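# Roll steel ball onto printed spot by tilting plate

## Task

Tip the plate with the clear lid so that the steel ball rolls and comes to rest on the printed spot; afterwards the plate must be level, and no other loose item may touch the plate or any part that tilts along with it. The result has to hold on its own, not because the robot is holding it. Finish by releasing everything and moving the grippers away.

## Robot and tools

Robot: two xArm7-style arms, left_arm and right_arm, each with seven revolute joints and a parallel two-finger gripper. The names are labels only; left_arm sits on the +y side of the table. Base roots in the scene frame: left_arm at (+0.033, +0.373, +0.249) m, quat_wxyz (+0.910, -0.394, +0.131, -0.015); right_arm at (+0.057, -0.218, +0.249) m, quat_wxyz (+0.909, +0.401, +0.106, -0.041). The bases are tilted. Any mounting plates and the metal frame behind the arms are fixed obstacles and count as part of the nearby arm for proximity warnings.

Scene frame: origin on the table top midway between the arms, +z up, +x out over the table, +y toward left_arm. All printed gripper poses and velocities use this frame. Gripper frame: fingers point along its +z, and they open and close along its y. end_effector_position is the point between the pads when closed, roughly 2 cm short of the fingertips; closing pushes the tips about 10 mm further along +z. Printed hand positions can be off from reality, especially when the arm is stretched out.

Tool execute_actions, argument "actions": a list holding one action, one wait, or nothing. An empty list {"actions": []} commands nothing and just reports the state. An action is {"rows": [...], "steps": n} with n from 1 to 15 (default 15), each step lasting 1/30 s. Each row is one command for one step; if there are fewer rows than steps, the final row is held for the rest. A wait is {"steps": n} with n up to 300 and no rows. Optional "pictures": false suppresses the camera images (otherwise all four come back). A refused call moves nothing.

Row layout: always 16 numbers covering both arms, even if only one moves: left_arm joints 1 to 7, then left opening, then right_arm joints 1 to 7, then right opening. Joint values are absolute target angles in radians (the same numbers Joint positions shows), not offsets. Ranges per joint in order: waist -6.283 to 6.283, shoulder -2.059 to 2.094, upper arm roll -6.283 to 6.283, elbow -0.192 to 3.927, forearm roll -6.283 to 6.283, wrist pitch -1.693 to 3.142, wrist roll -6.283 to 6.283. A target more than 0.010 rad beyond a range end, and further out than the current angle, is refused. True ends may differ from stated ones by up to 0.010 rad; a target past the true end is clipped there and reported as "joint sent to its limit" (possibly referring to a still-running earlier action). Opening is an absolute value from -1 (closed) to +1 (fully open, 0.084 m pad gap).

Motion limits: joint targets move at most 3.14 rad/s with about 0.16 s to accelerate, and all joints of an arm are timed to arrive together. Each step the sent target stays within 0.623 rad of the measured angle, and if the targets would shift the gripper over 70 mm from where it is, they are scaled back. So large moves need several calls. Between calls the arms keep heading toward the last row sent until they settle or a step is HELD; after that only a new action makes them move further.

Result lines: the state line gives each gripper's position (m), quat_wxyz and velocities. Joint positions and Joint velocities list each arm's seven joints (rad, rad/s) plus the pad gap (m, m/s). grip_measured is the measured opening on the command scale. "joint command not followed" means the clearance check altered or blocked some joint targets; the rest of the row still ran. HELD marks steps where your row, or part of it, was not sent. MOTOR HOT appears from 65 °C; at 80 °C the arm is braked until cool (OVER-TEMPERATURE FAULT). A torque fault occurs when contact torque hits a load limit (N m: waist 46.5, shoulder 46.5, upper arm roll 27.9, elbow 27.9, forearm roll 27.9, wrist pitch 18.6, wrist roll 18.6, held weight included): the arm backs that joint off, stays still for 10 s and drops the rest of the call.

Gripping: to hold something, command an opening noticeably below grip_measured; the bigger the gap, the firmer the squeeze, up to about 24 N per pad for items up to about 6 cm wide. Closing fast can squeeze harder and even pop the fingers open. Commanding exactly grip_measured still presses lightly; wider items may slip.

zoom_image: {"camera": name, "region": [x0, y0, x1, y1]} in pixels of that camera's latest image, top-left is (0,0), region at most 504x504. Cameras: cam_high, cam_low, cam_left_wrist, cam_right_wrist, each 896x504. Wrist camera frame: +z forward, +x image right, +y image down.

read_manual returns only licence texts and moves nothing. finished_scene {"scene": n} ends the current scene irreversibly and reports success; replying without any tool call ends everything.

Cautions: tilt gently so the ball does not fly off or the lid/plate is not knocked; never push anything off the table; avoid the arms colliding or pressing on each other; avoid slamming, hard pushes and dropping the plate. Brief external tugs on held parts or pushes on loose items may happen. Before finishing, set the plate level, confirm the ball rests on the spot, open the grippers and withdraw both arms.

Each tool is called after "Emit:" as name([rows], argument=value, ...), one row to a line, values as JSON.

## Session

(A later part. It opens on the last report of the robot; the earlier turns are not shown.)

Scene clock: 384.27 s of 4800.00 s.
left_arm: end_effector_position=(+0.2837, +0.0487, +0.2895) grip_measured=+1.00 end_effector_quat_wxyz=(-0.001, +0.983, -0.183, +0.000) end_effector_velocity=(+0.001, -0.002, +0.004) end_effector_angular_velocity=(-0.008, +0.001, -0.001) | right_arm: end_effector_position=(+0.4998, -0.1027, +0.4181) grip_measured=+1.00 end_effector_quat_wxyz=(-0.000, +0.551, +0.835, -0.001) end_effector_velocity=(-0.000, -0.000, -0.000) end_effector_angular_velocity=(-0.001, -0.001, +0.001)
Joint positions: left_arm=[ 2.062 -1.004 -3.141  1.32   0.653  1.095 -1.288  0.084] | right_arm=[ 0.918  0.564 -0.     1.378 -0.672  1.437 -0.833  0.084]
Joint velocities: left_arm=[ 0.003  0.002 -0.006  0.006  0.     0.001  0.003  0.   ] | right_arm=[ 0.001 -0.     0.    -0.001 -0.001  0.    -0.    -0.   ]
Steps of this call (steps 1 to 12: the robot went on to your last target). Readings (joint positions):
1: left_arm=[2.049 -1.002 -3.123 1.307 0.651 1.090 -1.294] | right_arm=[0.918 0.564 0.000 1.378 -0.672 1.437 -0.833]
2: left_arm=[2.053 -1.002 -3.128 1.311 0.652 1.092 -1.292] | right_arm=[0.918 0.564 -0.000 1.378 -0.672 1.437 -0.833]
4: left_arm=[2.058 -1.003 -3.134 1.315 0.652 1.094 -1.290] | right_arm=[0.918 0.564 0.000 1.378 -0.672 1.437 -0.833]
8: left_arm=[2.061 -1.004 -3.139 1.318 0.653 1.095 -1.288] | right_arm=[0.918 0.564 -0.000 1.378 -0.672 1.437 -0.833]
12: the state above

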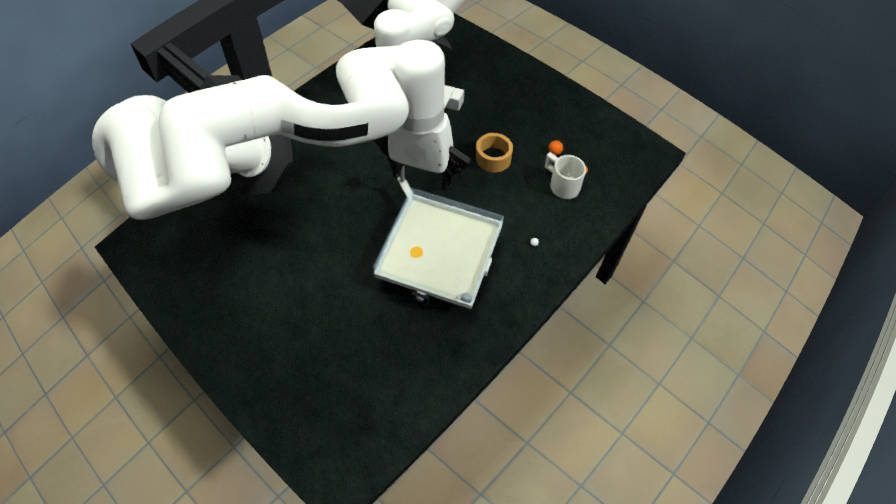

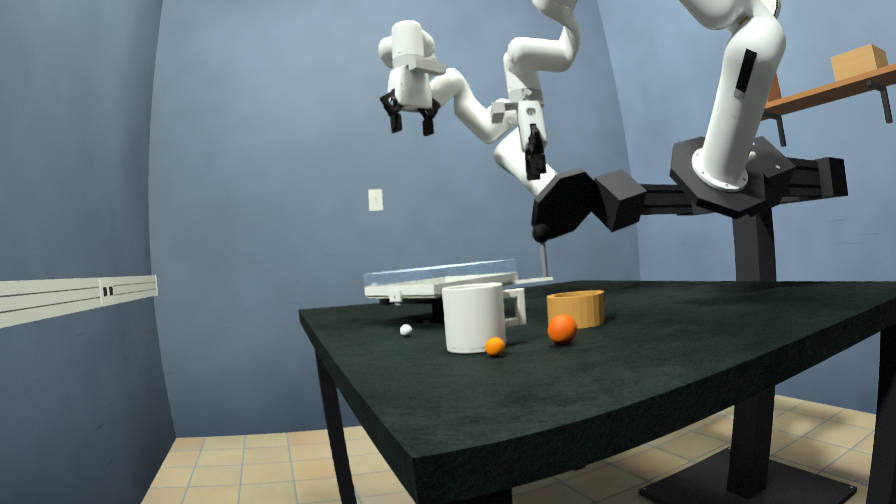

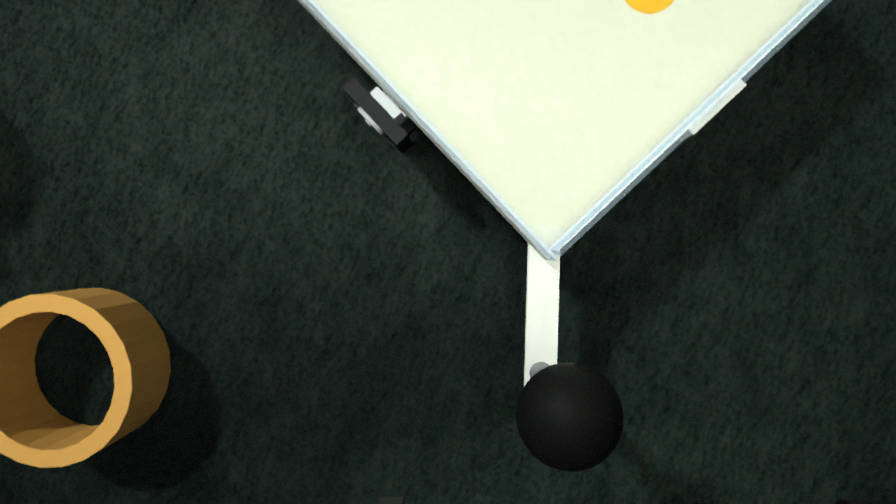

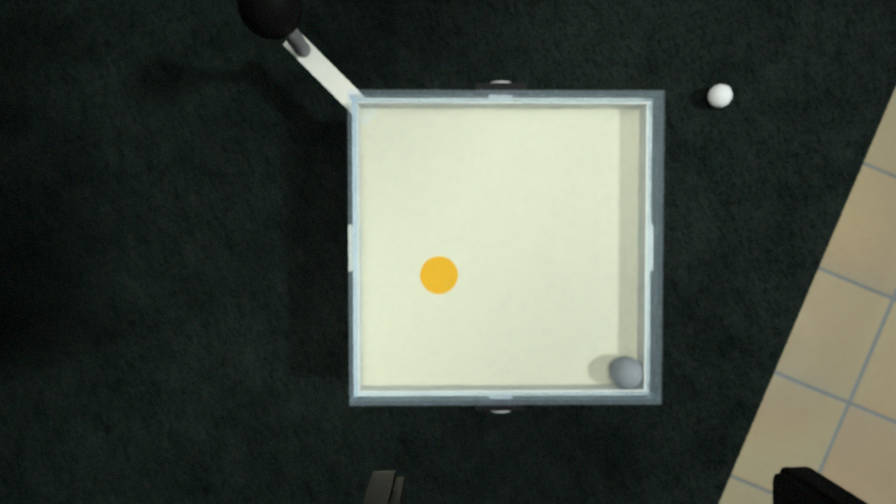

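Emit:
execute_actions([
  {"rows": [[2.165,-1.126,-3.1416,1.333,0.792,1.0015,-1.361,1, 0.918,0.564,0,1.378,-0.672,1.437,-0.833,1]], "steps": 15},
], pictures=false)

Emit:
execute_actions([
  {"steps": 8},
])

Scene clock: 451.47 s of 4800.00 s.
left_arm: end_effector_position=(+0.2910, +0.0375, +0.2210) grip_measured=+1.00 end_effector_quat_wxyz=(-0.002, +0.984, -0.180, +0.005) end_effector_velocity=(+0.003, +0.002, -0.011) end_effector_angular_velocity=(+0.005, -0.005, +0.004) | right_arm: end_effector_position=(+0.4998, -0.1027, +0.4181) grip_measured=+1.00 end_effector_quat_wxyz=(-0.000, +0.551, +0.835, -0.001) end_effector_velocity=(-0.001, +0.000, -0.000) end_effector_angular_velocity=(+0.000, +0.002, +0.000)
Joint positions: left_arm=[ 2.162 -1.123 -3.144  1.334  0.79   1.002 -1.36   0.084] | right_arm=[ 0.918  0.564  0.     1.378 -0.672  1.437 -0.833  0.084]
Joint velocities: left_arm=[ 0.013 -0.013  0.006 -0.001  0.021 -0.011 -0.01  -0.   ] | right_arm=[-0.001  0.     0.001 -0.     0.002  0.001  0.     0.   ]
Steps of this call (steps 1 to 30: the robot went on to your last target; steps 31 to 100: nothing new was sent; then 63.37 s passed at rest; steps 101 to 115: all 15 steps of this action). Readings (joint positions):
101: left_arm=[2.063 -1.004 -3.142 1.320 0.653 1.095 -1.288] | right_arm=[0.918 0.564 -0.000 1.378 -0.672 1.437 -0.833]
102: left_arm=[2.065 -1.006 -3.142 1.321 0.657 1.092 -1.291] | right_arm=[0.918 0.564 -0.000 1.378 -0.672 1.437 -0.833]
104: left_arm=[2.089 -1.033 -3.148 1.329 0.694 1.066 -1.310] | right_arm=[0.918 0.564 -0.000 1.378 -0.672 1.437 -0.833]
108: left_arm=[2.151 -1.110 -3.135 1.326 0.767 1.020 -1.348] | right_arm=[0.918 0.564 0.000 1.378 -0.672 1.437 -0.833]
115: the state above

Scene clock: 451.73 s of 4800.00 s.
left_arm: end_effector_position=(+0.2913, +0.0386, +0.2184) grip_measured=+1.00 end_effector_quat_wxyz=(-0.004, +0.984, -0.179, +0.004) end_effector_velocity=(-0.001, -0.001, +0.000) end_effector_angular_velocity=(-0.002, -0.001, -0.002) | right_arm: end_effector_position=(+0.4998, -0.1027, +0.4181) grip_measured=+1.00 end_effector_quat_wxyz=(-0.000, +0.551, +0.835, -0.001) end_effector_velocity=(+0.000, -0.000, -0.001) end_effector_angular_velocity=(-0.002, -0.001, +0.001)
Joint positions: left_arm=[ 2.165 -1.126 -3.142  1.333  0.792  1.002 -1.361  0.084] | right_arm=[ 0.918  0.564 -0.     1.378 -0.672  1.437 -0.833  0.084]
Joint velocities: left_arm=[ 0.    -0.002 -0.002  0.001  0.002 -0.001 -0.001  0.   ] | right_arm=[-0.     0.    -0.    -0.001 -0.002  0.    -0.001  0.   ]
Steps of this call (steps 1 to 8: the robot went on to your last target). Readings (joint positions):
1: left_arm=[2.163 -1.123 -3.143 1.334 0.791 1.002 -1.360] | right_arm=[0.918 0.564 -0.000 1.378 -0.672 1.437 -0.833]
2: left_arm=[2.163 -1.124 -3.143 1.334 0.791 1.002 -1.360] | right_arm=[0.918 0.564 -0.000 1.378 -0.672 1.437 -0.833]
4: left_arm=[2.164 -1.125 -3.142 1.333 0.791 1.002 -1.361] | right_arm=[0.918 0.564 -0.000 1.378 -0.672 1.437 -0.833]
8: the state above

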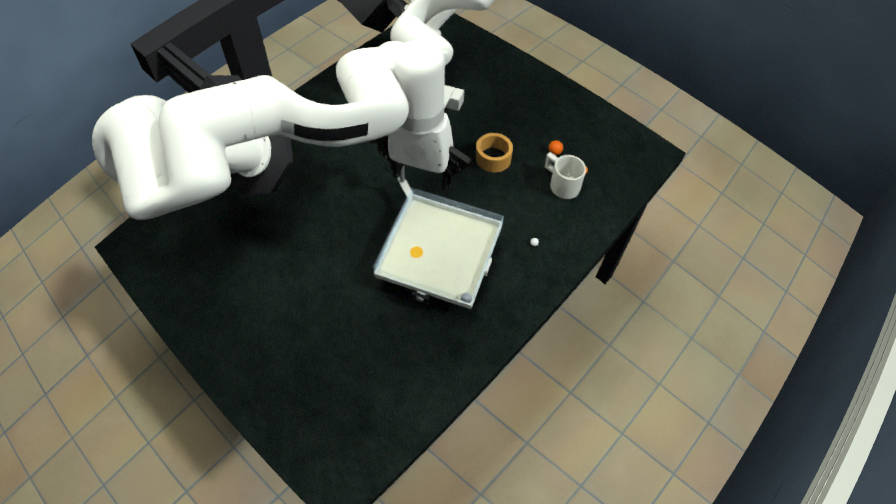

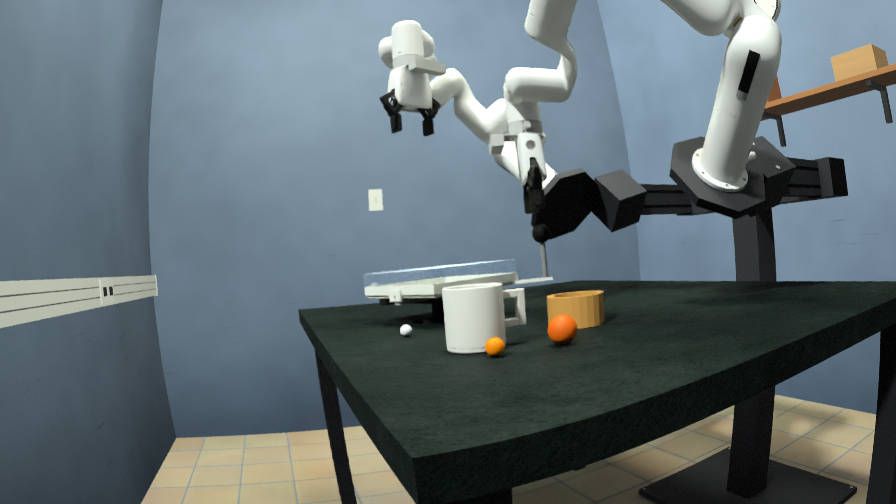

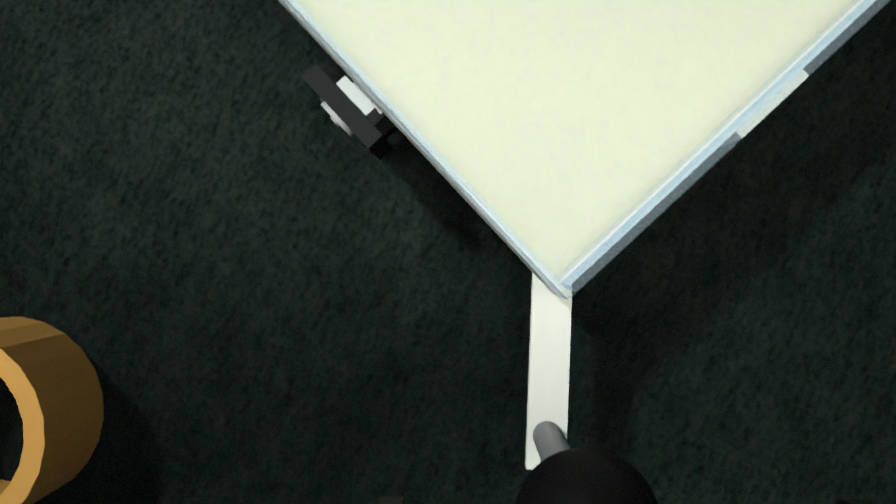

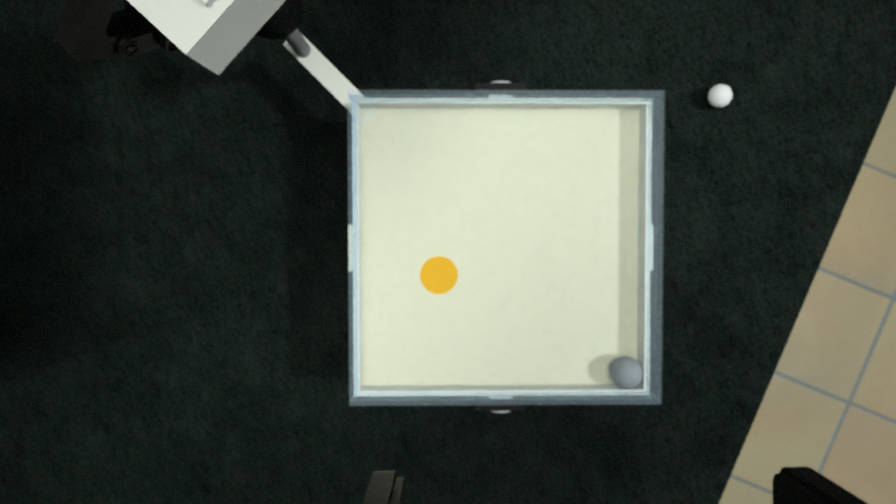

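Emit:
execute_actions([
  {"rows": [[2.2434,-1.2268,-3.1416,1.3373,0.9046,0.9216,-1.4268,1, 0.918,0.564,0,1.378,-0.672,1.437,-0.833,1]], "steps": 15},
], pictures=false)

Emit:
execute_actions([
  {"steps": 8},
])

Scene clock: 568.73 s of 4800.00 s.
left_arm: end_effector_position=(+0.2819, +0.0333, +0.1621) grip_measured=+1.00 end_effector_quat_wxyz=(+0.001, +0.983, -0.183, +0.001) end_effector_velocity=(-0.000, +0.004, -0.012) end_effector_angular_velocity=(+0.010, +0.002, +0.002) | right_arm: end_effector_position=(+0.4998, -0.1027, +0.4181) grip_measured=+1.00 end_effector_quat_wxyz=(-0.000, +0.551, +0.835, -0.001) end_effector_velocity=(-0.000, -0.000, -0.000) end_effector_angular_velocity=(+0.000, +0.001, -0.000)
Joint positions: left_arm=[ 2.242 -1.224 -3.143  1.338  0.903  0.922 -1.426  0.084] | right_arm=[ 0.918  0.564 -0.     1.378 -0.672  1.437 -0.833  0.084]
Joint velocities: left_arm=[ 0.011 -0.013  0.009 -0.005  0.014 -0.009 -0.009 -0.   ] | right_arm=[-0.     0.    -0.     0.     0.001  0.    -0.     0.   ]
Steps of this call (steps 1 to 15: the robot went on to your last target; steps 16 to 90: nothing new was sent; then 113.50 s passed at rest; steps 91 to 105: all 15 steps of this action). Readings (joint positions):
91: left_arm=[2.165 -1.126 -3.142 1.333 0.792 1.001 -1.361] | right_arm=[0.918 0.564 0.000 1.378 -0.672 1.437 -0.833]
92: left_arm=[2.167 -1.129 -3.142 1.334 0.796 0.998 -1.364] | right_arm=[0.918 0.564 0.000 1.378 -0.672 1.437 -0.833]
94: left_arm=[2.188 -1.154 -3.146 1.339 0.830 0.973 -1.384] | right_arm=[0.918 0.564 0.000 1.378 -0.672 1.437 -0.833]
98: left_arm=[2.234 -1.216 -3.136 1.332 0.886 0.936 -1.416] | right_arm=[0.918 0.564 0.000 1.378 -0.672 1.437 -0.833]
105: the state above

Scene clock: 569.00 s of 4800.00 s.
left_arm: end_effector_position=(+0.2816, +0.0343, +0.1601) grip_measured=+1.00 end_effector_quat_wxyz=(-0.000, +0.983, -0.183, +0.000) end_effector_velocity=(-0.000, -0.000, -0.001) end_effector_angular_velocity=(-0.001, -0.000, -0.000) | right_arm: end_effector_position=(+0.4998, -0.1027, +0.4181) grip_measured=+1.00 end_effector_quat_wxyz=(-0.000, +0.551, +0.835, -0.001) end_effector_velocity=(-0.000, +0.000, -0.000) end_effector_angular_velocity=(-0.000, +0.001, +0.000)
Joint positions: left_arm=[ 2.243 -1.226 -3.142  1.337  0.904  0.922 -1.427  0.084] | right_arm=[ 0.918  0.564  0.     1.378 -0.672  1.437 -0.833  0.084]
Joint velocities: left_arm=[ 0.001 -0.002 -0.    -0.     0.002 -0.002 -0.001 -0.   ] | right_arm=[ 0.     0.    -0.001 -0.     0.001 -0.    -0.     0.   ]
Steps of this call (steps 1 to 8: the robot went on to your last target). Readings (joint positions):
1: left_arm=[2.242 -1.225 -3.143 1.338 0.904 0.922 -1.426] | right_arm=[0.918 0.564 0.000 1.378 -0.672 1.437 -0.833]
2: left_arm=[2.242 -1.225 -3.142 1.338 0.904 0.922 -1.426] | right_arm=[0.918 0.564 0.000 1.378 -0.672 1.437 -0.833]
4: left_arm=[2.243 -1.226 -3.142 1.337 0.904 0.922 -1.427] | right_arm=[0.918 0.564 0.000 1.378 -0.672 1.437 -0.833]
8: the state above

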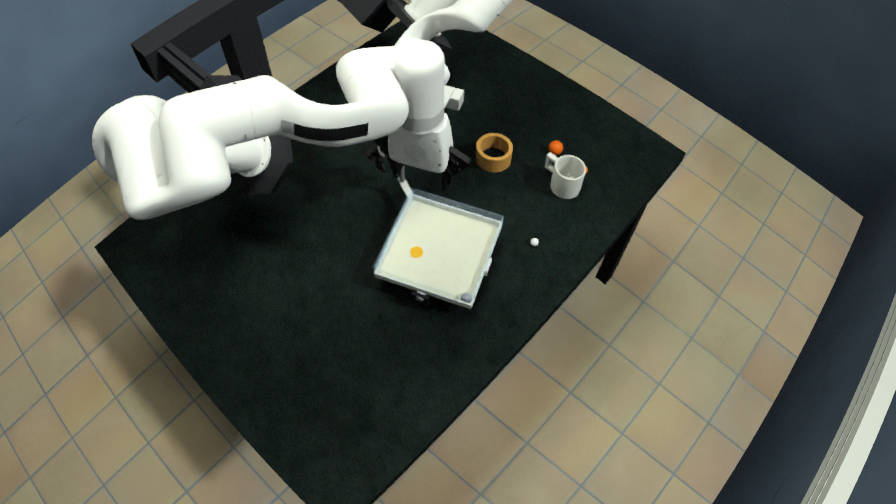

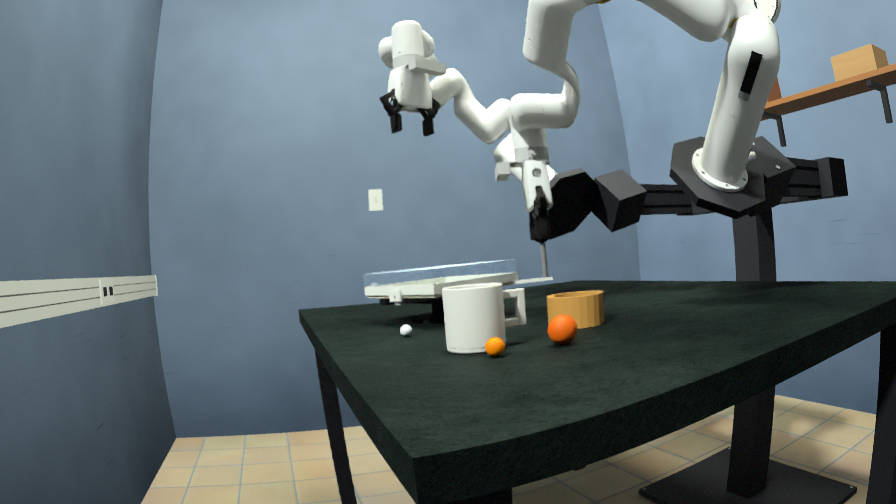

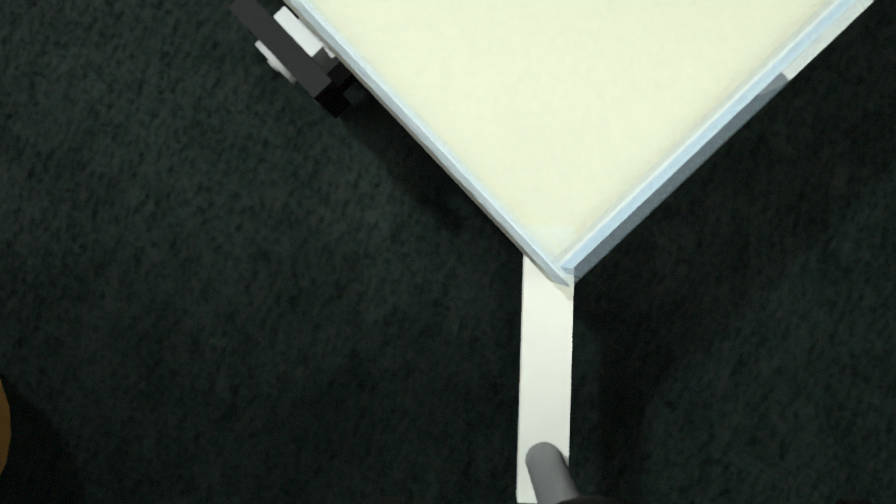

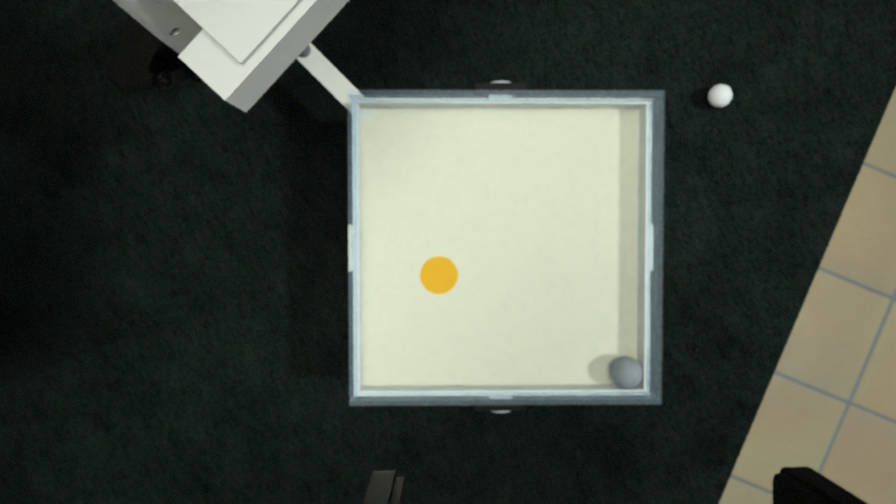

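Emit:
zoom_image(camera="cam_low", region=[480, 150, 620, 290])

Region (480, 150, 620, 290) of cam_low's 896x504 image, scaled by 3.600, with more detail than that image has.

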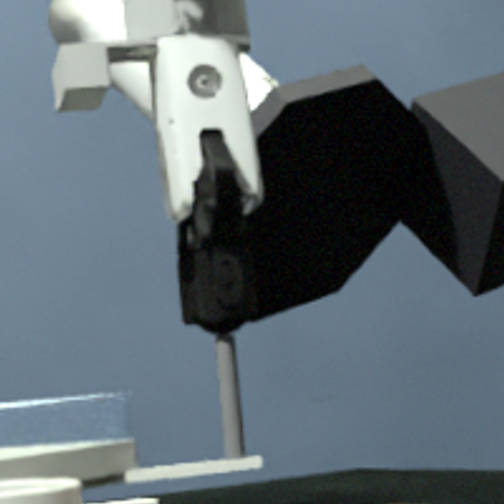

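Emit:
execute_actions([
  {"rows": [[2.2434,-1.2268,-3.1416,1.3373,0.9046,0.9216,-1.4268,0.8, 0.918,0.564,0,1.378,-0.672,1.437,-0.833,1],[2.2434,-1.2268,-3.1416,1.3373,0.9046,0.9216,-1.4268,0.6, 0.918,0.564,0,1.378,-0.672,1.437,-0.833,1],[2.2434,-1.2268,-3.1416,1.3373,0.9046,0.9216,-1.4268,0.45, 0.918,0.564,0,1.378,-0.672,1.437,-0.833,1],[2.2434,-1.2268,-3.1416,1.3373,0.9046,0.9216,-1.4268,0.3, 0.918,0.564,0,1.378,-0.672,1.437,-0.833,1],[2.2434,-1.2268,-3.1416,1.3373,0.9046,0.9216,-1.4268,0.3, 0.918,0.564,0,1.378,-0.672,1.437,-0.833,1],[2.2434,-1.2268,-3.1416,1.3373,0.9046,0.9216,-1.4268,0.2, 0.918,0.564,0,1.378,-0.672,1.437,-0.833,1],[2.2434,-1.2268,-3.1416,1.3373,0.9046,0.9216,-1.4268,0.2, 0.918,0.564,0,1.378,-0.672,1.437,-0.833,1],[2.2434,-1.2268,-3.1416,1.3373,0.9046,0.9216,-1.4268,0.12, 0.918,0.564,0,1.378,-0.672,1.437,-0.833,1],[2.2434,-1.2268,-3.1416,1.3373,0.9046,0.9216,-1.4268,0.12, 0.918,0.564,0,1.378,-0.672,1.437,-0.833,1],[2.2434,-1.2268,-3.1416,1.3373,0.9046,0.9216,-1.4268,0.05, 0.918,0.564,0,1.378,-0.672,1.437,-0.833,1],[2.2434,-1.2268,-3.1416,1.3373,0.9046,0.9216,-1.4268,0.05, 0.918,0.564,0,1.378,-0.672,1.437,-0.833,1],[2.2434,-1.2268,-3.1416,1.3373,0.9046,0.9216,-1.4268,0.0, 0.918,0.564,0,1.378,-0.672,1.437,-0.833,1]], "steps": 15},
], pictures=false)

Emit:
execute_actions([
  {"steps": 10},
], pictures=false)

Scene clock: 595.30 s of 4800.00 s.
left_arm: end_effector_position=(+0.2816, +0.0353, +0.1592) grip_measured=+0.00 end_effector_quat_wxyz=(-0.002, +0.983, -0.183, -0.000) end_effector_velocity=(-0.002, -0.006, +0.004) end_effector_angular_velocity=(-0.016, -0.001, -0.005) | right_arm: end_effector_position=(+0.4998, -0.1027, +0.4181) grip_measured=+1.00 end_effector_quat_wxyz=(-0.000, +0.551, +0.835, -0.001) end_effector_velocity=(-0.001, +0.000, +0.000) end_effector_angular_velocity=(+0.000, +0.000, +0.001)
Joint positions: left_arm=[ 2.244 -1.227 -3.141  1.336  0.904  0.923 -1.427  0.044] | right_arm=[ 0.918  0.564  0.     1.378 -0.672  1.437 -0.833  0.084]
Joint velocities: left_arm=[-0.003 -0.    -0.006  0.004  0.002 -0.007  0.001 -0.008] | right_arm=[ 0.001  0.     0.    -0.001  0.001 -0.    -0.    -0.   ]
Steps of this call (steps 1 to 15: the robot went on to your last target; steps 16 to 90: nothing new was sent; then 22.80 s passed at rest; steps 91 to 105: all 15 steps of this action). Readings (joint positions):
91: left_arm=[2.243 -1.227 -3.142 1.337 0.905 0.922 -1.427] | right_arm=[0.918 0.564 -0.000 1.378 -0.672 1.437 -0.833]
92: left_arm=[2.243 -1.227 -3.142 1.337 0.905 0.922 -1.427] | right_arm=[0.918 0.564 -0.000 1.378 -0.672 1.437 -0.833]
94: left_arm=[2.243 -1.227 -3.142 1.337 0.905 0.922 -1.427] | right_arm=[0.918 0.564 -0.000 1.378 -0.672 1.437 -0.833]
98: left_arm=[2.243 -1.227 -3.142 1.337 0.905 0.922 -1.427] | right_arm=[0.918 0.564 -0.000 1.378 -0.672 1.437 -0.833]
105: the state above

Scene clock: 595.63 s of 4800.00 s.
left_arm: end_effector_position=(+0.2815, +0.0350, +0.1594) grip_measured=-0.01 end_effector_quat_wxyz=(-0.001, +0.983, -0.183, -0.000) end_effector_velocity=(+0.000, -0.002, +0.001) end_effector_angular_velocity=(-0.007, +0.000, -0.000) | right_arm: end_effector_position=(+0.4998, -0.1027, +0.4181) grip_measured=+1.00 end_effector_quat_wxyz=(-0.000, +0.551, +0.835, -0.001) end_effector_velocity=(-0.000, +0.000, +0.001) end_effector_angular_velocity=(+0.002, +0.001, +0.001)
Joint positions: left_arm=[ 2.244 -1.227 -3.141  1.337  0.905  0.922 -1.427  0.044] | right_arm=[ 0.918  0.564 -0.     1.378 -0.672  1.437 -0.833  0.084]
Joint velocities: left_arm=[ 0.     0.    -0.002  0.002  0.001 -0.004  0.     0.   ] | right_arm=[ 0.001  0.    -0.     0.001  0.002  0.    -0.001  0.   ]
Steps of this call (steps 1 to 10: the robot went on to your last target). Readings (joint positions):
1: left_arm=[2.244 -1.227 -3.141 1.337 0.904 0.922 -1.427] | right_arm=[0.918 0.564 0.000 1.378 -0.672 1.437 -0.833]
2: left_arm=[2.244 -1.227 -3.141 1.337 0.904 0.923 -1.427] | right_arm=[0.918 0.564 0.000 1.378 -0.672 1.437 -0.833]
4: left_arm=[2.244 -1.227 -3.141 1.337 0.904 0.922 -1.427] | right_arm=[0.918 0.564 -0.000 1.378 -0.672 1.437 -0.833]
8: left_arm=[2.244 -1.227 -3.141 1.337 0.905 0.922 -1.427] | right_arm=[0.918 0.564 -0.000 1.378 -0.672 1.437 -0.833]
10: the state above

Emit:
execute_actions([
  {"rows": [[2.2434,-1.2268,-3.1416,1.3373,0.9046,0.9216,-1.4268,-0.05, 0.918,0.564,0,1.378,-0.672,1.437,-0.833,1],[2.2434,-1.2268,-3.1416,1.3373,0.9046,0.9216,-1.4268,-0.05, 0.918,0.564,0,1.378,-0.672,1.437,-0.833,1],[2.2434,-1.2268,-3.1416,1.3373,0.9046,0.9216,-1.4268,-0.05, 0.918,0.564,0,1.378,-0.672,1.437,-0.833,1],[2.2434,-1.2268,-3.1416,1.3373,0.9046,0.9216,-1.4268,-0.1, 0.918,0.564,0,1.378,-0.672,1.437,-0.833,1],[2.2434,-1.2268,-3.1416,1.3373,0.9046,0.9216,-1.4268,-0.1, 0.918,0.564,0,1.378,-0.672,1.437,-0.833,1],[2.2434,-1.2268,-3.1416,1.3373,0.9046,0.9216,-1.4268,-0.1, 0.918,0.564,0,1.378,-0.672,1.437,-0.833,1],[2.2434,-1.2268,-3.1416,1.3373,0.9046,0.9216,-1.4268,-0.15, 0.918,0.564,0,1.378,-0.672,1.437,-0.833,1],[2.2434,-1.2268,-3.1416,1.3373,0.9046,0.9216,-1.4268,-0.15, 0.918,0.564,0,1.378,-0.672,1.437,-0.833,1],[2.2434,-1.2268,-3.1416,1.3373,0.9046,0.9216,-1.4268,-0.15, 0.918,0.564,0,1.378,-0.672,1.437,-0.833,1],[2.2434,-1.2268,-3.1416,1.3373,0.9046,0.9216,-1.4268,-0.2, 0.918,0.564,0,1.378,-0.672,1.437,-0.833,1]], "steps": 15},
])

Scene clock: 619.73 s of 4800.00 s.
left_arm: end_effector_position=(+0.2813, +0.0353, +0.1591) grip_measured=-0.12 end_effector_quat_wxyz=(-0.002, +0.983, -0.183, -0.000) end_effector_velocity=(-0.000, -0.001, -0.000) end_effector_angular_velocity=(-0.002, -0.000, -0.002) | right_arm: end_effector_position=(+0.4998, -0.1027, +0.4181) grip_measured=+1.00 end_effector_quat_wxyz=(-0.000, +0.551, +0.835, -0.001) end_effector_velocity=(+0.000, -0.000, -0.000) end_effector_angular_velocity=(-0.001, -0.000, +0.000)
Joint positions: left_arm=[ 2.244 -1.227 -3.141  1.336  0.904  0.923 -1.427  0.039] | right_arm=[ 0.918  0.564 -0.     1.378 -0.672  1.437 -0.833  0.084]
Joint velocities: left_arm=[-0.    -0.     0.    -0.     0.001 -0.002  0.001 -0.   ] | right_arm=[-0.     0.    -0.    -0.    -0.001  0.    -0.001  0.   ]
Steps of this call (steps 1 to 15: the robot went on to your last target; steps 16 to 90: nothing new was sent; then 20.60 s passed at rest; steps 91 to 105: all 15 steps of this action). Readings (joint positions):
91: left_arm=[2.243 -1.227 -3.142 1.337 0.905 0.922 -1.427] | right_arm=[0.918 0.564 0.000 1.378 -0.672 1.437 -0.833]
92: left_arm=[2.243 -1.227 -3.141 1.337 0.905 0.922 -1.427] | right_arm=[0.918 0.564 0.000 1.378 -0.672 1.437 -0.833]
94: left_arm=[2.243 -1.227 -3.141 1.337 0.904 0.922 -1.427] | right_arm=[0.918 0.564 -0.000 1.378 -0.672 1.437 -0.833]
98: left_arm=[2.244 -1.227 -3.141 1.336 0.904 0.923 -1.427] | right_arm=[0.918 0.564 -0.000 1.378 -0.672 1.437 -0.833]
105: the state above

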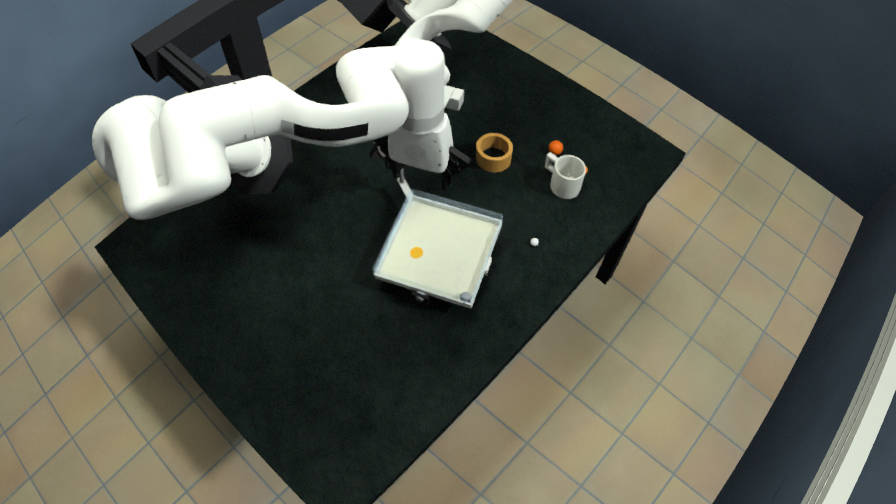

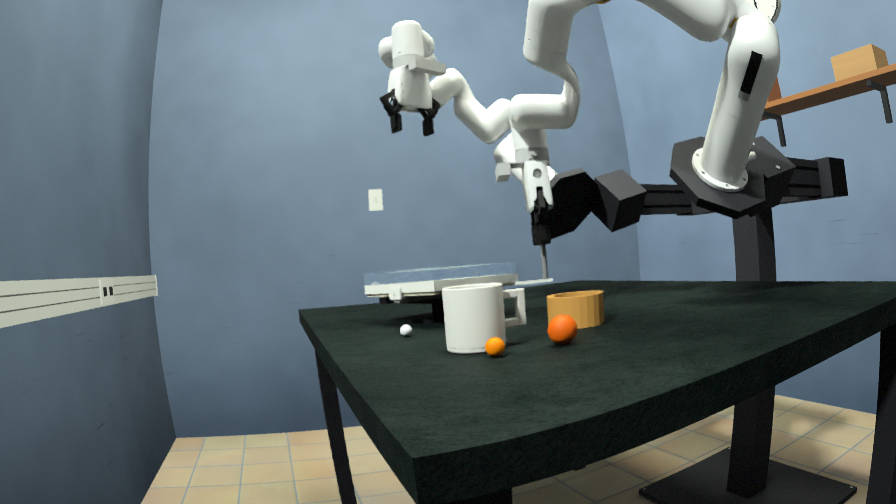

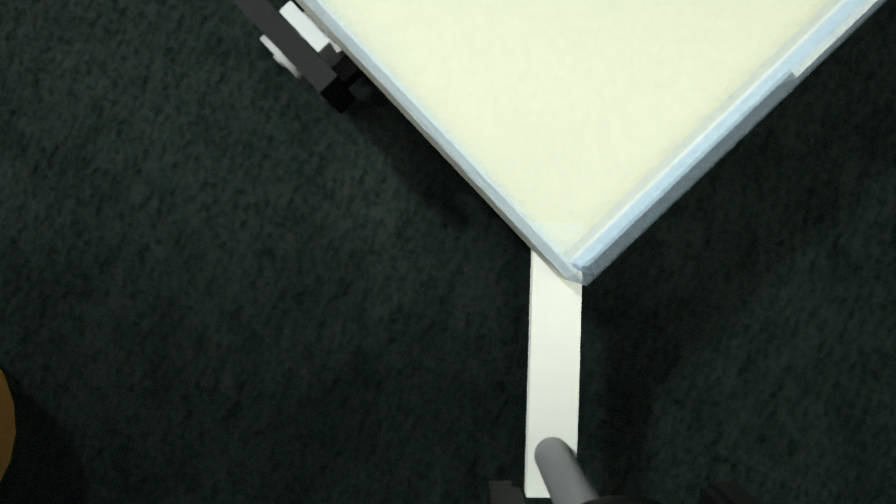

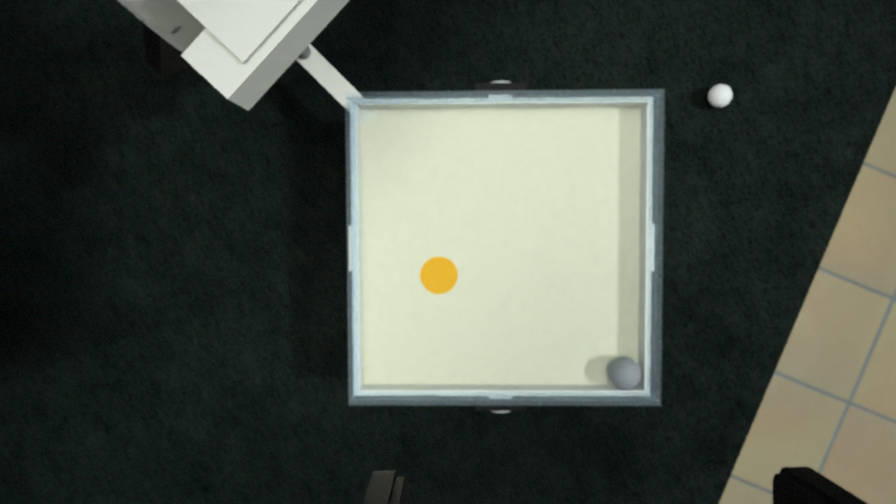

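Emit:
zoom_image(camera="cam_low", region=[350, 180, 600, 320])

Region (350, 180, 600, 320) of cam_low's 896x504 image, scaled by 2.016, with more detail than that image has; it fills the top 282 rows of this view, and the rest is white.

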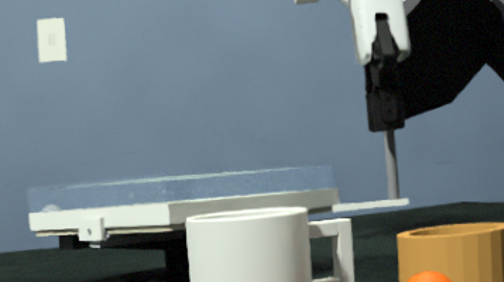

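Emit:
execute_actions([
  {"rows": [[2.2448,-1.2341,-3.1416,1.3375,0.9101,0.9171,-1.4337,-0.2, 0.918,0.564,0,1.378,-0.672,1.437,-0.833,1]], "steps": 15},
], pictures=false)

Emit:
execute_actions([
  {"rows": [[2.2462,-1.2414,-3.1416,1.3378,0.9156,0.9126,-1.4405,-0.2, 0.918,0.564,0,1.378,-0.672,1.437,-0.833,1]], "steps": 15},
], pictures=false)

Emit:
execute_actions([
  {"steps": 30},
])

Scene clock: 689.87 s of 4800.00 s.
left_arm: end_effector_position=(+0.2804, +0.0344, +0.1577) grip_measured=-0.12 end_effector_quat_wxyz=(-0.002, +0.983, -0.182, +0.001) end_effector_velocity=(-0.000, -0.000, -0.001) end_effector_angular_velocity=(+0.001, +0.000, -0.001) | right_arm: end_effector_position=(+0.4998, -0.1027, +0.4181) grip_measured=+1.00 end_effector_quat_wxyz=(-0.000, +0.551, +0.835, -0.001) end_effector_velocity=(+0.000, -0.000, +0.000) end_effector_angular_velocity=(+0.000, +0.000, -0.001)
Joint positions: left_arm=[ 2.244 -1.232 -3.142  1.339  0.91   0.922 -1.434  0.039] | right_arm=[ 0.918  0.564  0.     1.378 -0.672  1.437 -0.833  0.084]
Joint velocities: left_arm=[ 0.001 -0.003 -0.     0.002  0.001  0.001  0.     0.   ] | right_arm=[-0.    -0.    -0.     0.     0.    -0.     0.001 -0.   ]
Steps of this call (steps 1 to 15: the robot went on to your last target; steps 16 to 190: nothing new was sent; then 63.30 s passed at rest; steps 191 to 205: all 15 steps of this action). Readings (joint positions):
191: left_arm=[2.243 -1.227 -3.142 1.337 0.905 0.923 -1.427] | right_arm=[0.918 0.564 -0.000 1.378 -0.672 1.437 -0.833]
192: left_arm=[2.244 -1.227 -3.142 1.337 0.905 0.922 -1.428] | right_arm=[0.918 0.564 -0.000 1.378 -0.672 1.437 -0.833]
194: left_arm=[2.244 -1.230 -3.142 1.338 0.907 0.922 -1.430] | right_arm=[0.918 0.564 0.000 1.378 -0.672 1.437 -0.833]
198: left_arm=[2.244 -1.231 -3.142 1.338 0.909 0.922 -1.433] | right_arm=[0.918 0.564 0.000 1.378 -0.672 1.437 -0.833]
205: the state above

Scene clock: 690.37 s of 4800.00 s.
left_arm: end_effector_position=(+0.2797, +0.0349, +0.1536) grip_measured=-0.12 end_effector_quat_wxyz=(-0.004, +0.983, -0.181, +0.001) end_effector_velocity=(-0.002, +0.002, -0.004) end_effector_angular_velocity=(+0.008, +0.003, -0.003) | right_arm: end_effector_position=(+0.4998, -0.1027, +0.4181) grip_measured=+1.00 end_effector_quat_wxyz=(-0.000, +0.551, +0.835, -0.001) end_effector_velocity=(-0.000, -0.000, -0.001) end_effector_angular_velocity=(-0.001, +0.001, +0.000)
Joint positions: left_arm=[ 2.246 -1.24  -3.14   1.34   0.916  0.919 -1.44   0.039] | right_arm=[ 0.918  0.564  0.     1.378 -0.672  1.437 -0.833  0.084]
Joint velocities: left_arm=[ 0.001 -0.006  0.002 -0.003  0.001 -0.001 -0.001 -0.   ] | right_arm=[-0.    -0.    -0.001 -0.001  0.001  0.    -0.    -0.   ]
Steps of this call (steps 1 to 15: all 15 steps of this action). Readings (joint positions):
1: left_arm=[2.244 -1.232 -3.142 1.339 0.910 0.922 -1.434] | right_arm=[0.918 0.564 0.000 1.378 -0.672 1.437 -0.833]
2: left_arm=[2.244 -1.233 -3.142 1.339 0.911 0.922 -1.435] | right_arm=[0.918 0.564 -0.000 1.378 -0.672 1.437 -0.833]
4: left_arm=[2.245 -1.235 -3.142 1.339 0.913 0.921 -1.437] | right_arm=[0.918 0.564 -0.000 1.378 -0.672 1.437 -0.833]
8: left_arm=[2.246 -1.238 -3.141 1.341 0.916 0.920 -1.439] | right_arm=[0.918 0.564 -0.000 1.378 -0.672 1.437 -0.833]
15: the state above

Scene clock: 691.37 s of 4800.00 s.
left_arm: end_effector_position=(+0.2786, +0.0354, +0.1528) grip_measured=-0.12 end_effector_quat_wxyz=(-0.004, +0.983, -0.182, +0.001) end_effector_velocity=(-0.000, +0.001, -0.001) end_effector_angular_velocity=(+0.002, -0.000, -0.001) | right_arm: end_effector_position=(+0.4998, -0.1027, +0.4181) grip_measured=+1.00 end_effector_quat_wxyz=(-0.000, +0.551, +0.835, -0.001) end_effector_velocity=(-0.000, +0.001, +0.000) end_effector_angular_velocity=(+0.001, +0.000, +0.001)
Joint positions: left_arm=[ 2.246 -1.241 -3.14   1.338  0.916  0.919 -1.44   0.039] | right_arm=[ 0.918  0.564  0.     1.378 -0.672  1.437 -0.833  0.084]
Joint velocities: left_arm=[-0.    -0.001  0.002 -0.002  0.    -0.     0.    -0.   ] | right_arm=[-0.     0.001  0.001 -0.     0.001 -0.     0.     0.   ]
Steps of this call (steps 1 to 15: the robot went on to your last target; steps 16 to 30: nothing new was sent). Readings (joint positions):
1: left_arm=[2.246 -1.240 -3.140 1.340 0.916 0.919 -1.440] | right_arm=[0.918 0.564 0.000 1.378 -0.672 1.437 -0.833]
2: left_arm=[2.247 -1.240 -3.140 1.339 0.916 0.919 -1.440] | right_arm=[0.918 0.564 -0.000 1.378 -0.672 1.437 -0.833]
4: left_arm=[2.247 -1.240 -3.140 1.339 0.916 0.919 -1.440] | right_arm=[0.918 0.564 -0.000 1.378 -0.672 1.437 -0.833]
8: left_arm=[2.247 -1.241 -3.140 1.339 0.916 0.920 -1.440] | right_arm=[0.918 0.564 -0.000 1.378 -0.672 1.437 -0.833]
30: the state above
All arms were judged still, so your last target was given up. Only a new action makes them travel on or press farther. Fingers that are still opening or closing keep moving.

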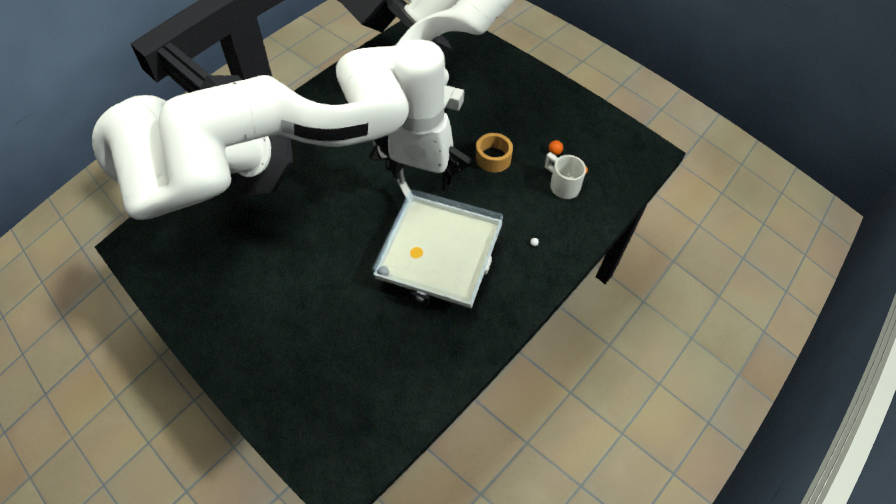

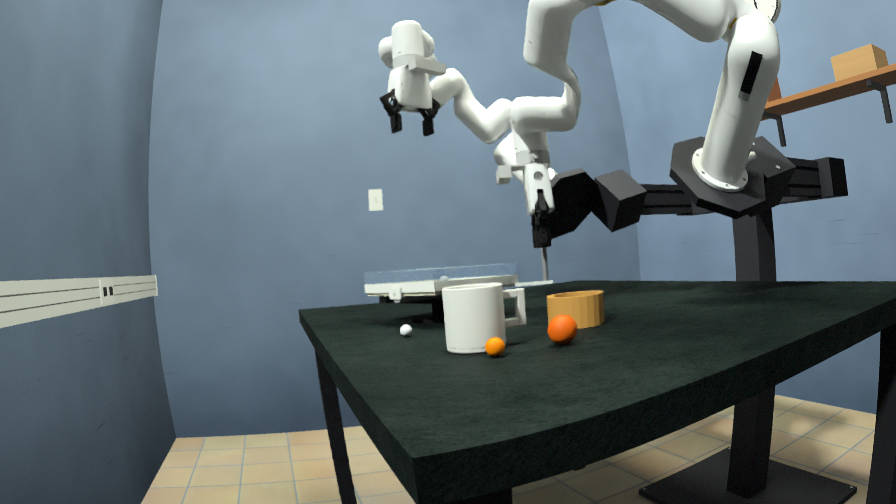

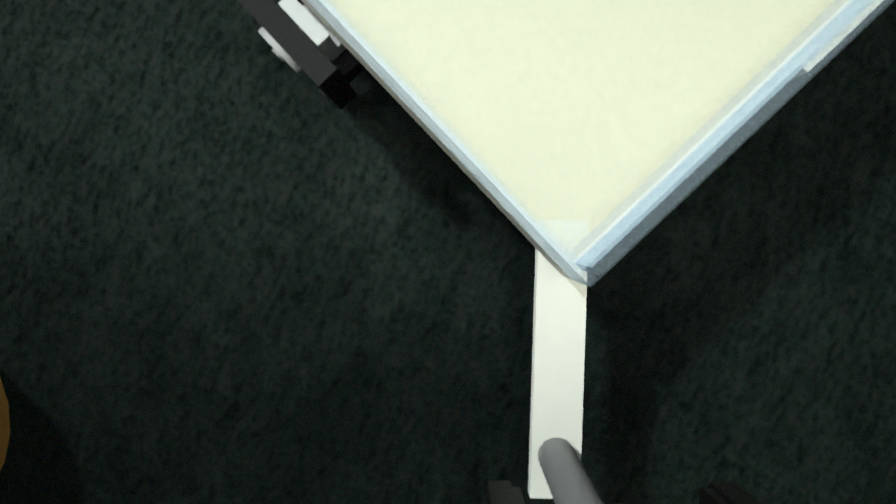

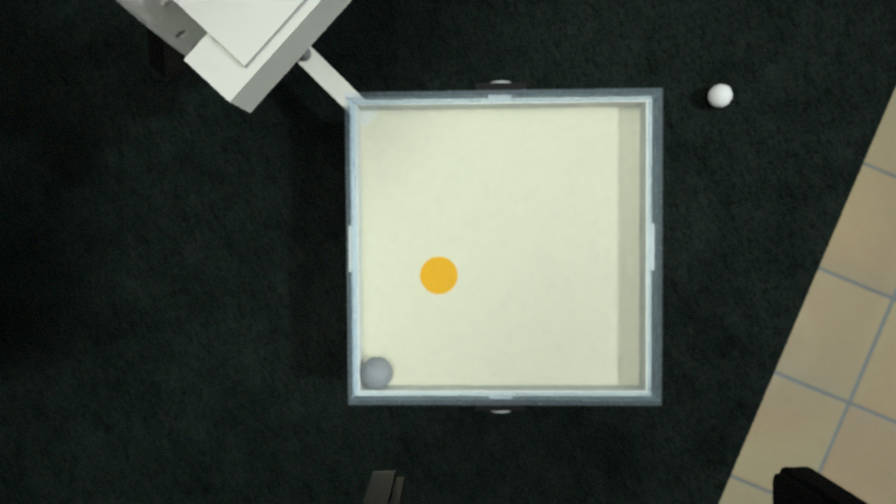

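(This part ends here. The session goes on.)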